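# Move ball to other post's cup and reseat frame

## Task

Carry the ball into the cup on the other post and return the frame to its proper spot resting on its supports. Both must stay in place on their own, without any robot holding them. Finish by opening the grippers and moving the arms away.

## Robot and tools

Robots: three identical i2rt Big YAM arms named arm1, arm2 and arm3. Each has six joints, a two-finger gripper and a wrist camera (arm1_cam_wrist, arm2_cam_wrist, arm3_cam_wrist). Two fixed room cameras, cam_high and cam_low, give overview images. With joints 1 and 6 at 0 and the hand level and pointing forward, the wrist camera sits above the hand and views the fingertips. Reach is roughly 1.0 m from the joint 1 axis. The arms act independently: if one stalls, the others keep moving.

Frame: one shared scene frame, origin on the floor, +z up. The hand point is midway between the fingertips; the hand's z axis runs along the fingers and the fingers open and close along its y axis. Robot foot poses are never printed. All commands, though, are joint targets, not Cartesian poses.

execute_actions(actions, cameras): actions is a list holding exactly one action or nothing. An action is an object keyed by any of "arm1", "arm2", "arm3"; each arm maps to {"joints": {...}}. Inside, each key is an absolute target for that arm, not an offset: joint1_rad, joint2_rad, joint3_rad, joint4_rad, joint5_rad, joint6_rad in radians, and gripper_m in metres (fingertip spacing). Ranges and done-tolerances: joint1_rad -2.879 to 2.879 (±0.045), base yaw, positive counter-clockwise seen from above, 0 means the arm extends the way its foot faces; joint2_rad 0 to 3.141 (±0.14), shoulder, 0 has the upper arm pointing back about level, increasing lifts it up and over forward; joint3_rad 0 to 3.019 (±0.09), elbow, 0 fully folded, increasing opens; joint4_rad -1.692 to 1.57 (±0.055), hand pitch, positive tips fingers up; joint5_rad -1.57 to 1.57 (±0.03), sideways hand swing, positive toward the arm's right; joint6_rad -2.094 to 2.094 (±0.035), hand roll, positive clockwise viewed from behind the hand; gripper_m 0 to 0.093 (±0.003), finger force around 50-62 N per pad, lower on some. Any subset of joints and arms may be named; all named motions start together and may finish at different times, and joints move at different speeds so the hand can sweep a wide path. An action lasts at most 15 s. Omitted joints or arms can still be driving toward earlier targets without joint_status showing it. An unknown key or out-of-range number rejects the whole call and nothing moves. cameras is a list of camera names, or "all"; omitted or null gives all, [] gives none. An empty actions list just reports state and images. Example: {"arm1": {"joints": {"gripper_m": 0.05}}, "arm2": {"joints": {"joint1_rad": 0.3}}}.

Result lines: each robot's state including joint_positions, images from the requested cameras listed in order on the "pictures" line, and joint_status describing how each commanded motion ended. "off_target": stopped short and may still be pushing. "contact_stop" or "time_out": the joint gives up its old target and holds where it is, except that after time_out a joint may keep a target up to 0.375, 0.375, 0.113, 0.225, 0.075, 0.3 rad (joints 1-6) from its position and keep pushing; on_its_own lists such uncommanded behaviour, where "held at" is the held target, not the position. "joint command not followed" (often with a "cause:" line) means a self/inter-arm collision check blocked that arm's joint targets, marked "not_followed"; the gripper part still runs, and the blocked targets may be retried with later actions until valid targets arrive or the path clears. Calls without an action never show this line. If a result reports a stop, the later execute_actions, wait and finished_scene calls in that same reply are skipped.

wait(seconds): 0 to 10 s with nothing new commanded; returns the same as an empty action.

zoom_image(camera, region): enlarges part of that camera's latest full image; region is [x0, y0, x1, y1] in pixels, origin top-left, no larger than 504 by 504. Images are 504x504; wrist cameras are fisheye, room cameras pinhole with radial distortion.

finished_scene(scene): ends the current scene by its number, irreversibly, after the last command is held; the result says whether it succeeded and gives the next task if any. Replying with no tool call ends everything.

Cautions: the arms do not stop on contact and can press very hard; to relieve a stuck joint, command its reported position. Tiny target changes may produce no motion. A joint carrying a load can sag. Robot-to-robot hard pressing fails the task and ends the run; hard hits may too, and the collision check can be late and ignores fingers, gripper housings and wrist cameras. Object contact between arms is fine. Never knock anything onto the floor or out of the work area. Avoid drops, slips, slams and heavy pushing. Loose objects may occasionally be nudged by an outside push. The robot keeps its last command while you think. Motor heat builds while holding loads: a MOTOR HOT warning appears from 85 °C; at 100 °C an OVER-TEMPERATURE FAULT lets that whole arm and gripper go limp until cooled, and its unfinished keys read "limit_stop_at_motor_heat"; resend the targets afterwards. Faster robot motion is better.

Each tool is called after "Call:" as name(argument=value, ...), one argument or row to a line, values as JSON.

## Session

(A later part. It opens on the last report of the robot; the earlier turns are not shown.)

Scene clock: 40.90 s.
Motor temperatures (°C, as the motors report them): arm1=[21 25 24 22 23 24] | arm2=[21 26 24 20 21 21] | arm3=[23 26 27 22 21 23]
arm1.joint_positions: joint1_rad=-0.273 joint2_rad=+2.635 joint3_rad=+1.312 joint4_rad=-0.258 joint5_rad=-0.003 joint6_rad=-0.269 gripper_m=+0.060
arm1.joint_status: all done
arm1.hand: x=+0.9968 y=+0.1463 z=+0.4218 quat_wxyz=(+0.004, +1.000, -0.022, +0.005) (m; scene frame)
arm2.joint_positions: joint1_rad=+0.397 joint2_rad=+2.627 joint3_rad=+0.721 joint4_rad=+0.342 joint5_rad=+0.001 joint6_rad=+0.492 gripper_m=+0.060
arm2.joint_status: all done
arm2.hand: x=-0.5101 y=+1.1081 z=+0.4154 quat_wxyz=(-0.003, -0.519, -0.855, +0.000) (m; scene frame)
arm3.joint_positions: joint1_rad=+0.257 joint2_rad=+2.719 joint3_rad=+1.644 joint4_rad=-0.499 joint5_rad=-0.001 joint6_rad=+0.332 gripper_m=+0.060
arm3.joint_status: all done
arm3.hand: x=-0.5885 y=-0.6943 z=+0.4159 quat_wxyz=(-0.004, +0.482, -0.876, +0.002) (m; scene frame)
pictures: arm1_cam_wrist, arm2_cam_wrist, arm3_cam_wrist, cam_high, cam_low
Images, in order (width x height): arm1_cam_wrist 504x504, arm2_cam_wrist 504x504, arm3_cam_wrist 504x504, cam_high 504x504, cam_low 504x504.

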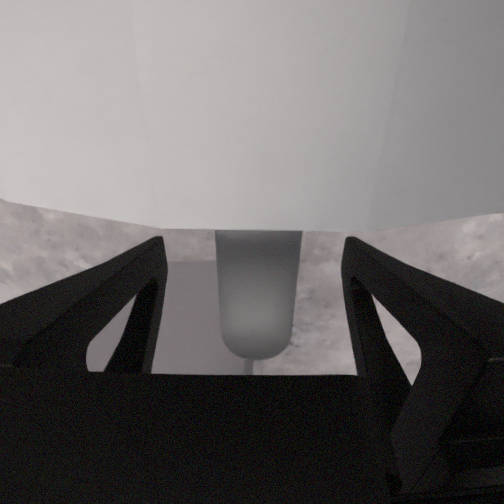

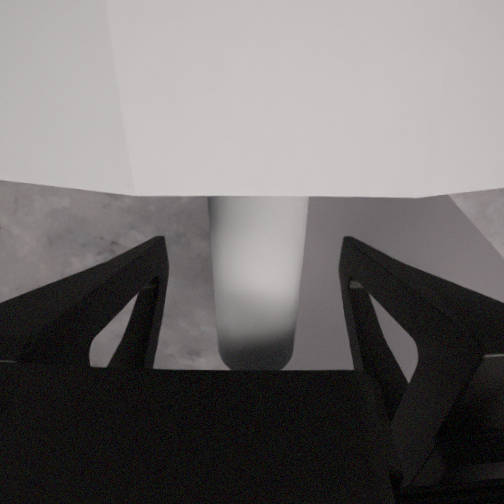

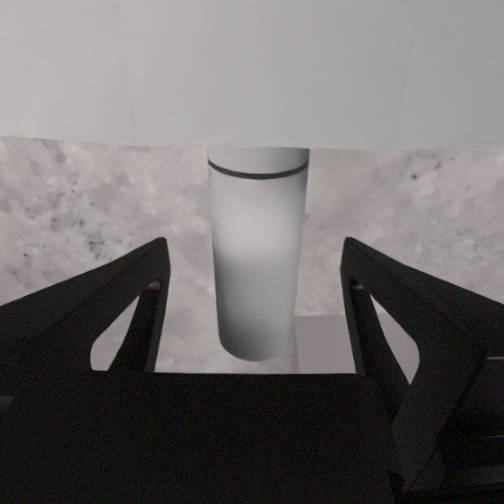

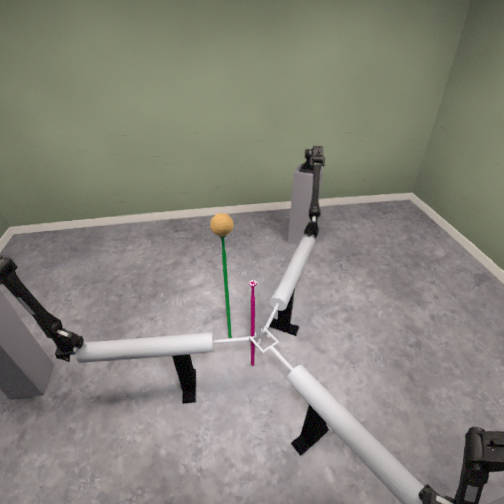

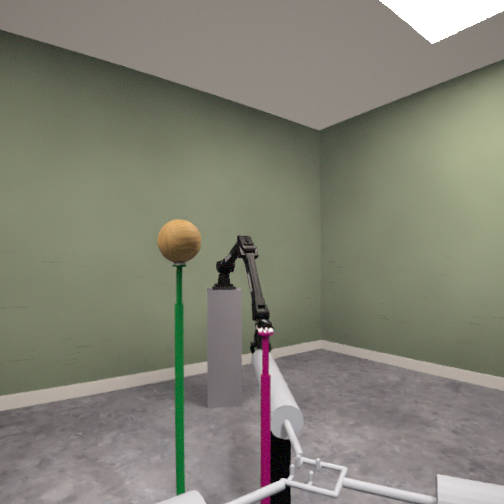

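Call:
execute_actions(
  actions=[
    {"arm1":{"joints":{"joint2_rad":2.314,"joint3_rad":1.07,"joint4_rad":-0.4}},"arm2":{"joints":{"joint2_rad":2.155,"joint3_rad":0.45,"joint4_rad":0.07}},"arm3":{"joints":{"joint2_rad":2.43,"joint3_rad":1.41,"joint4_rad":-0.6}}},
  ],
  cameras=[],
)

Call:
execute_actions(
  actions=[
    {"arm1":{"joints":{"joint2_rad":1.8,"joint3_rad":0.85,"joint4_rad":-0.7}},"arm2":{"joints":{"joint2_rad":1.55,"joint3_rad":0.45,"joint4_rad":-0.45}},"arm3":{"joints":{"joint2_rad":1.85,"joint3_rad":1.0,"joint4_rad":-0.8}}},
  ],
  cameras=["cam_high","cam_low"],
)

Call:
zoom_image(
  camera="cam_high",
  region=[150,250,370,470],
)

Scene clock: 42.53 s.
Motor temperatures (°C, as the motors report them): arm1=[21 25 24 22 23 24] | arm2=[21 26 24 20 21 21] | arm3=[23 26 27 22 21 23]
arm1.joint_positions: joint1_rad=-0.273 joint2_rad=+2.315 joint3_rad=+1.068 joint4_rad=-0.393 joint5_rad=-0.003 joint6_rad=-0.269 gripper_m=+0.060
arm1.joint_status: all done
arm1.hand: x=+1.0391 y=+0.1327 z=+0.5390 quat_wxyz=(+0.012, +0.999, -0.022, +0.034) (m; scene frame)
arm2.joint_positions: joint1_rad=+0.397 joint2_rad=+2.152 joint3_rad=+0.449 joint4_rad=+0.085 joint5_rad=+0.001 joint6_rad=+0.492 gripper_m=+0.060
arm2.joint_status: all done
arm2.hand: x=-0.5398 y=+1.1283 z=+0.5499 quat_wxyz=(+0.023, -0.519, -0.854, -0.001) (m; scene frame)
arm3.joint_positions: joint1_rad=+0.257 joint2_rad=+2.426 joint3_rad=+1.409 joint4_rad=-0.594 joint5_rad=-0.001 joint6_rad=+0.332 gripper_m=+0.060
arm3.joint_status: all done
arm3.hand: x=-0.5971 y=-0.7266 z=+0.5310 quat_wxyz=(+0.009, +0.482, -0.876, +0.015) (m; scene frame)
pictures: none
No camera images: the call's "cameras" was empty. Leave "cameras" out to get every camera's image.

Scene clock: 43.93 s.
Motor temperatures (°C, as the motors report them): arm1=[21 25 24 22 23 24] | arm2=[21 26 24 20 21 21] | arm3=[23 26 27 22 21 23]
arm1.joint_positions: joint1_rad=-0.273 joint2_rad=+1.801 joint3_rad=+0.838 joint4_rad=-0.688 joint5_rad=-0.003 joint6_rad=-0.269 gripper_m=+0.060
arm1.joint_status: all done
arm1.hand: x=+1.0954 y=+0.1146 z=+0.7087 quat_wxyz=(+0.014, +0.999, -0.022, +0.039) (m; scene frame)
arm2.joint_positions: joint1_rad=+0.397 joint2_rad=+1.550 joint3_rad=+0.449 joint4_rad=-0.434 joint5_rad=+0.001 joint6_rad=+0.492 gripper_m=+0.060
arm2.joint_status: all done
arm2.hand: x=-0.5077 y=+1.1064 z=+0.6885 quat_wxyz=(-0.018, -0.519, -0.854, +0.001) (m; scene frame)
arm3.joint_positions: joint1_rad=+0.257 joint2_rad=+1.846 joint3_rad=+0.997 joint4_rad=-0.792 joint5_rad=-0.001 joint6_rad=+0.332 gripper_m=+0.060
arm3.joint_status: all done
arm3.hand: x=-0.6261 y=-0.8419 z=+0.7178 quat_wxyz=(+0.019, +0.482, -0.876, +0.026) (m; scene frame)
pictures: cam_high, cam_low
Images, in order (width x height): cam_high 504x504, cam_low 504x504.

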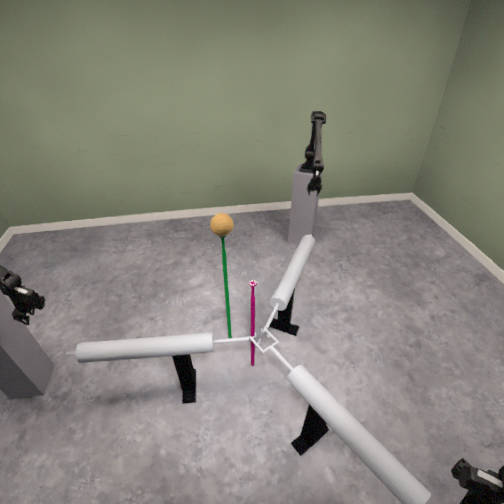

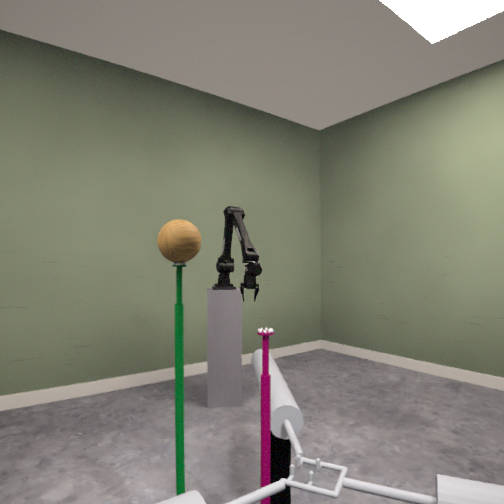

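Region (150, 250, 370, 470) of cam_high's 504x504 image, scaled by 2.291, with more detail than that image has.

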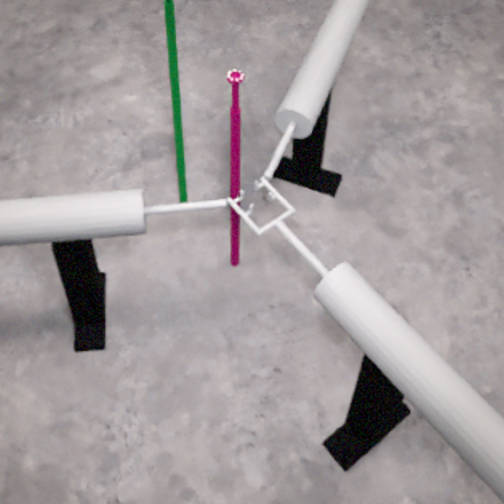

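The frame matches its original pose.

Call:
finished_scene(
  scene=2,
)

The scene is finished: the task was done.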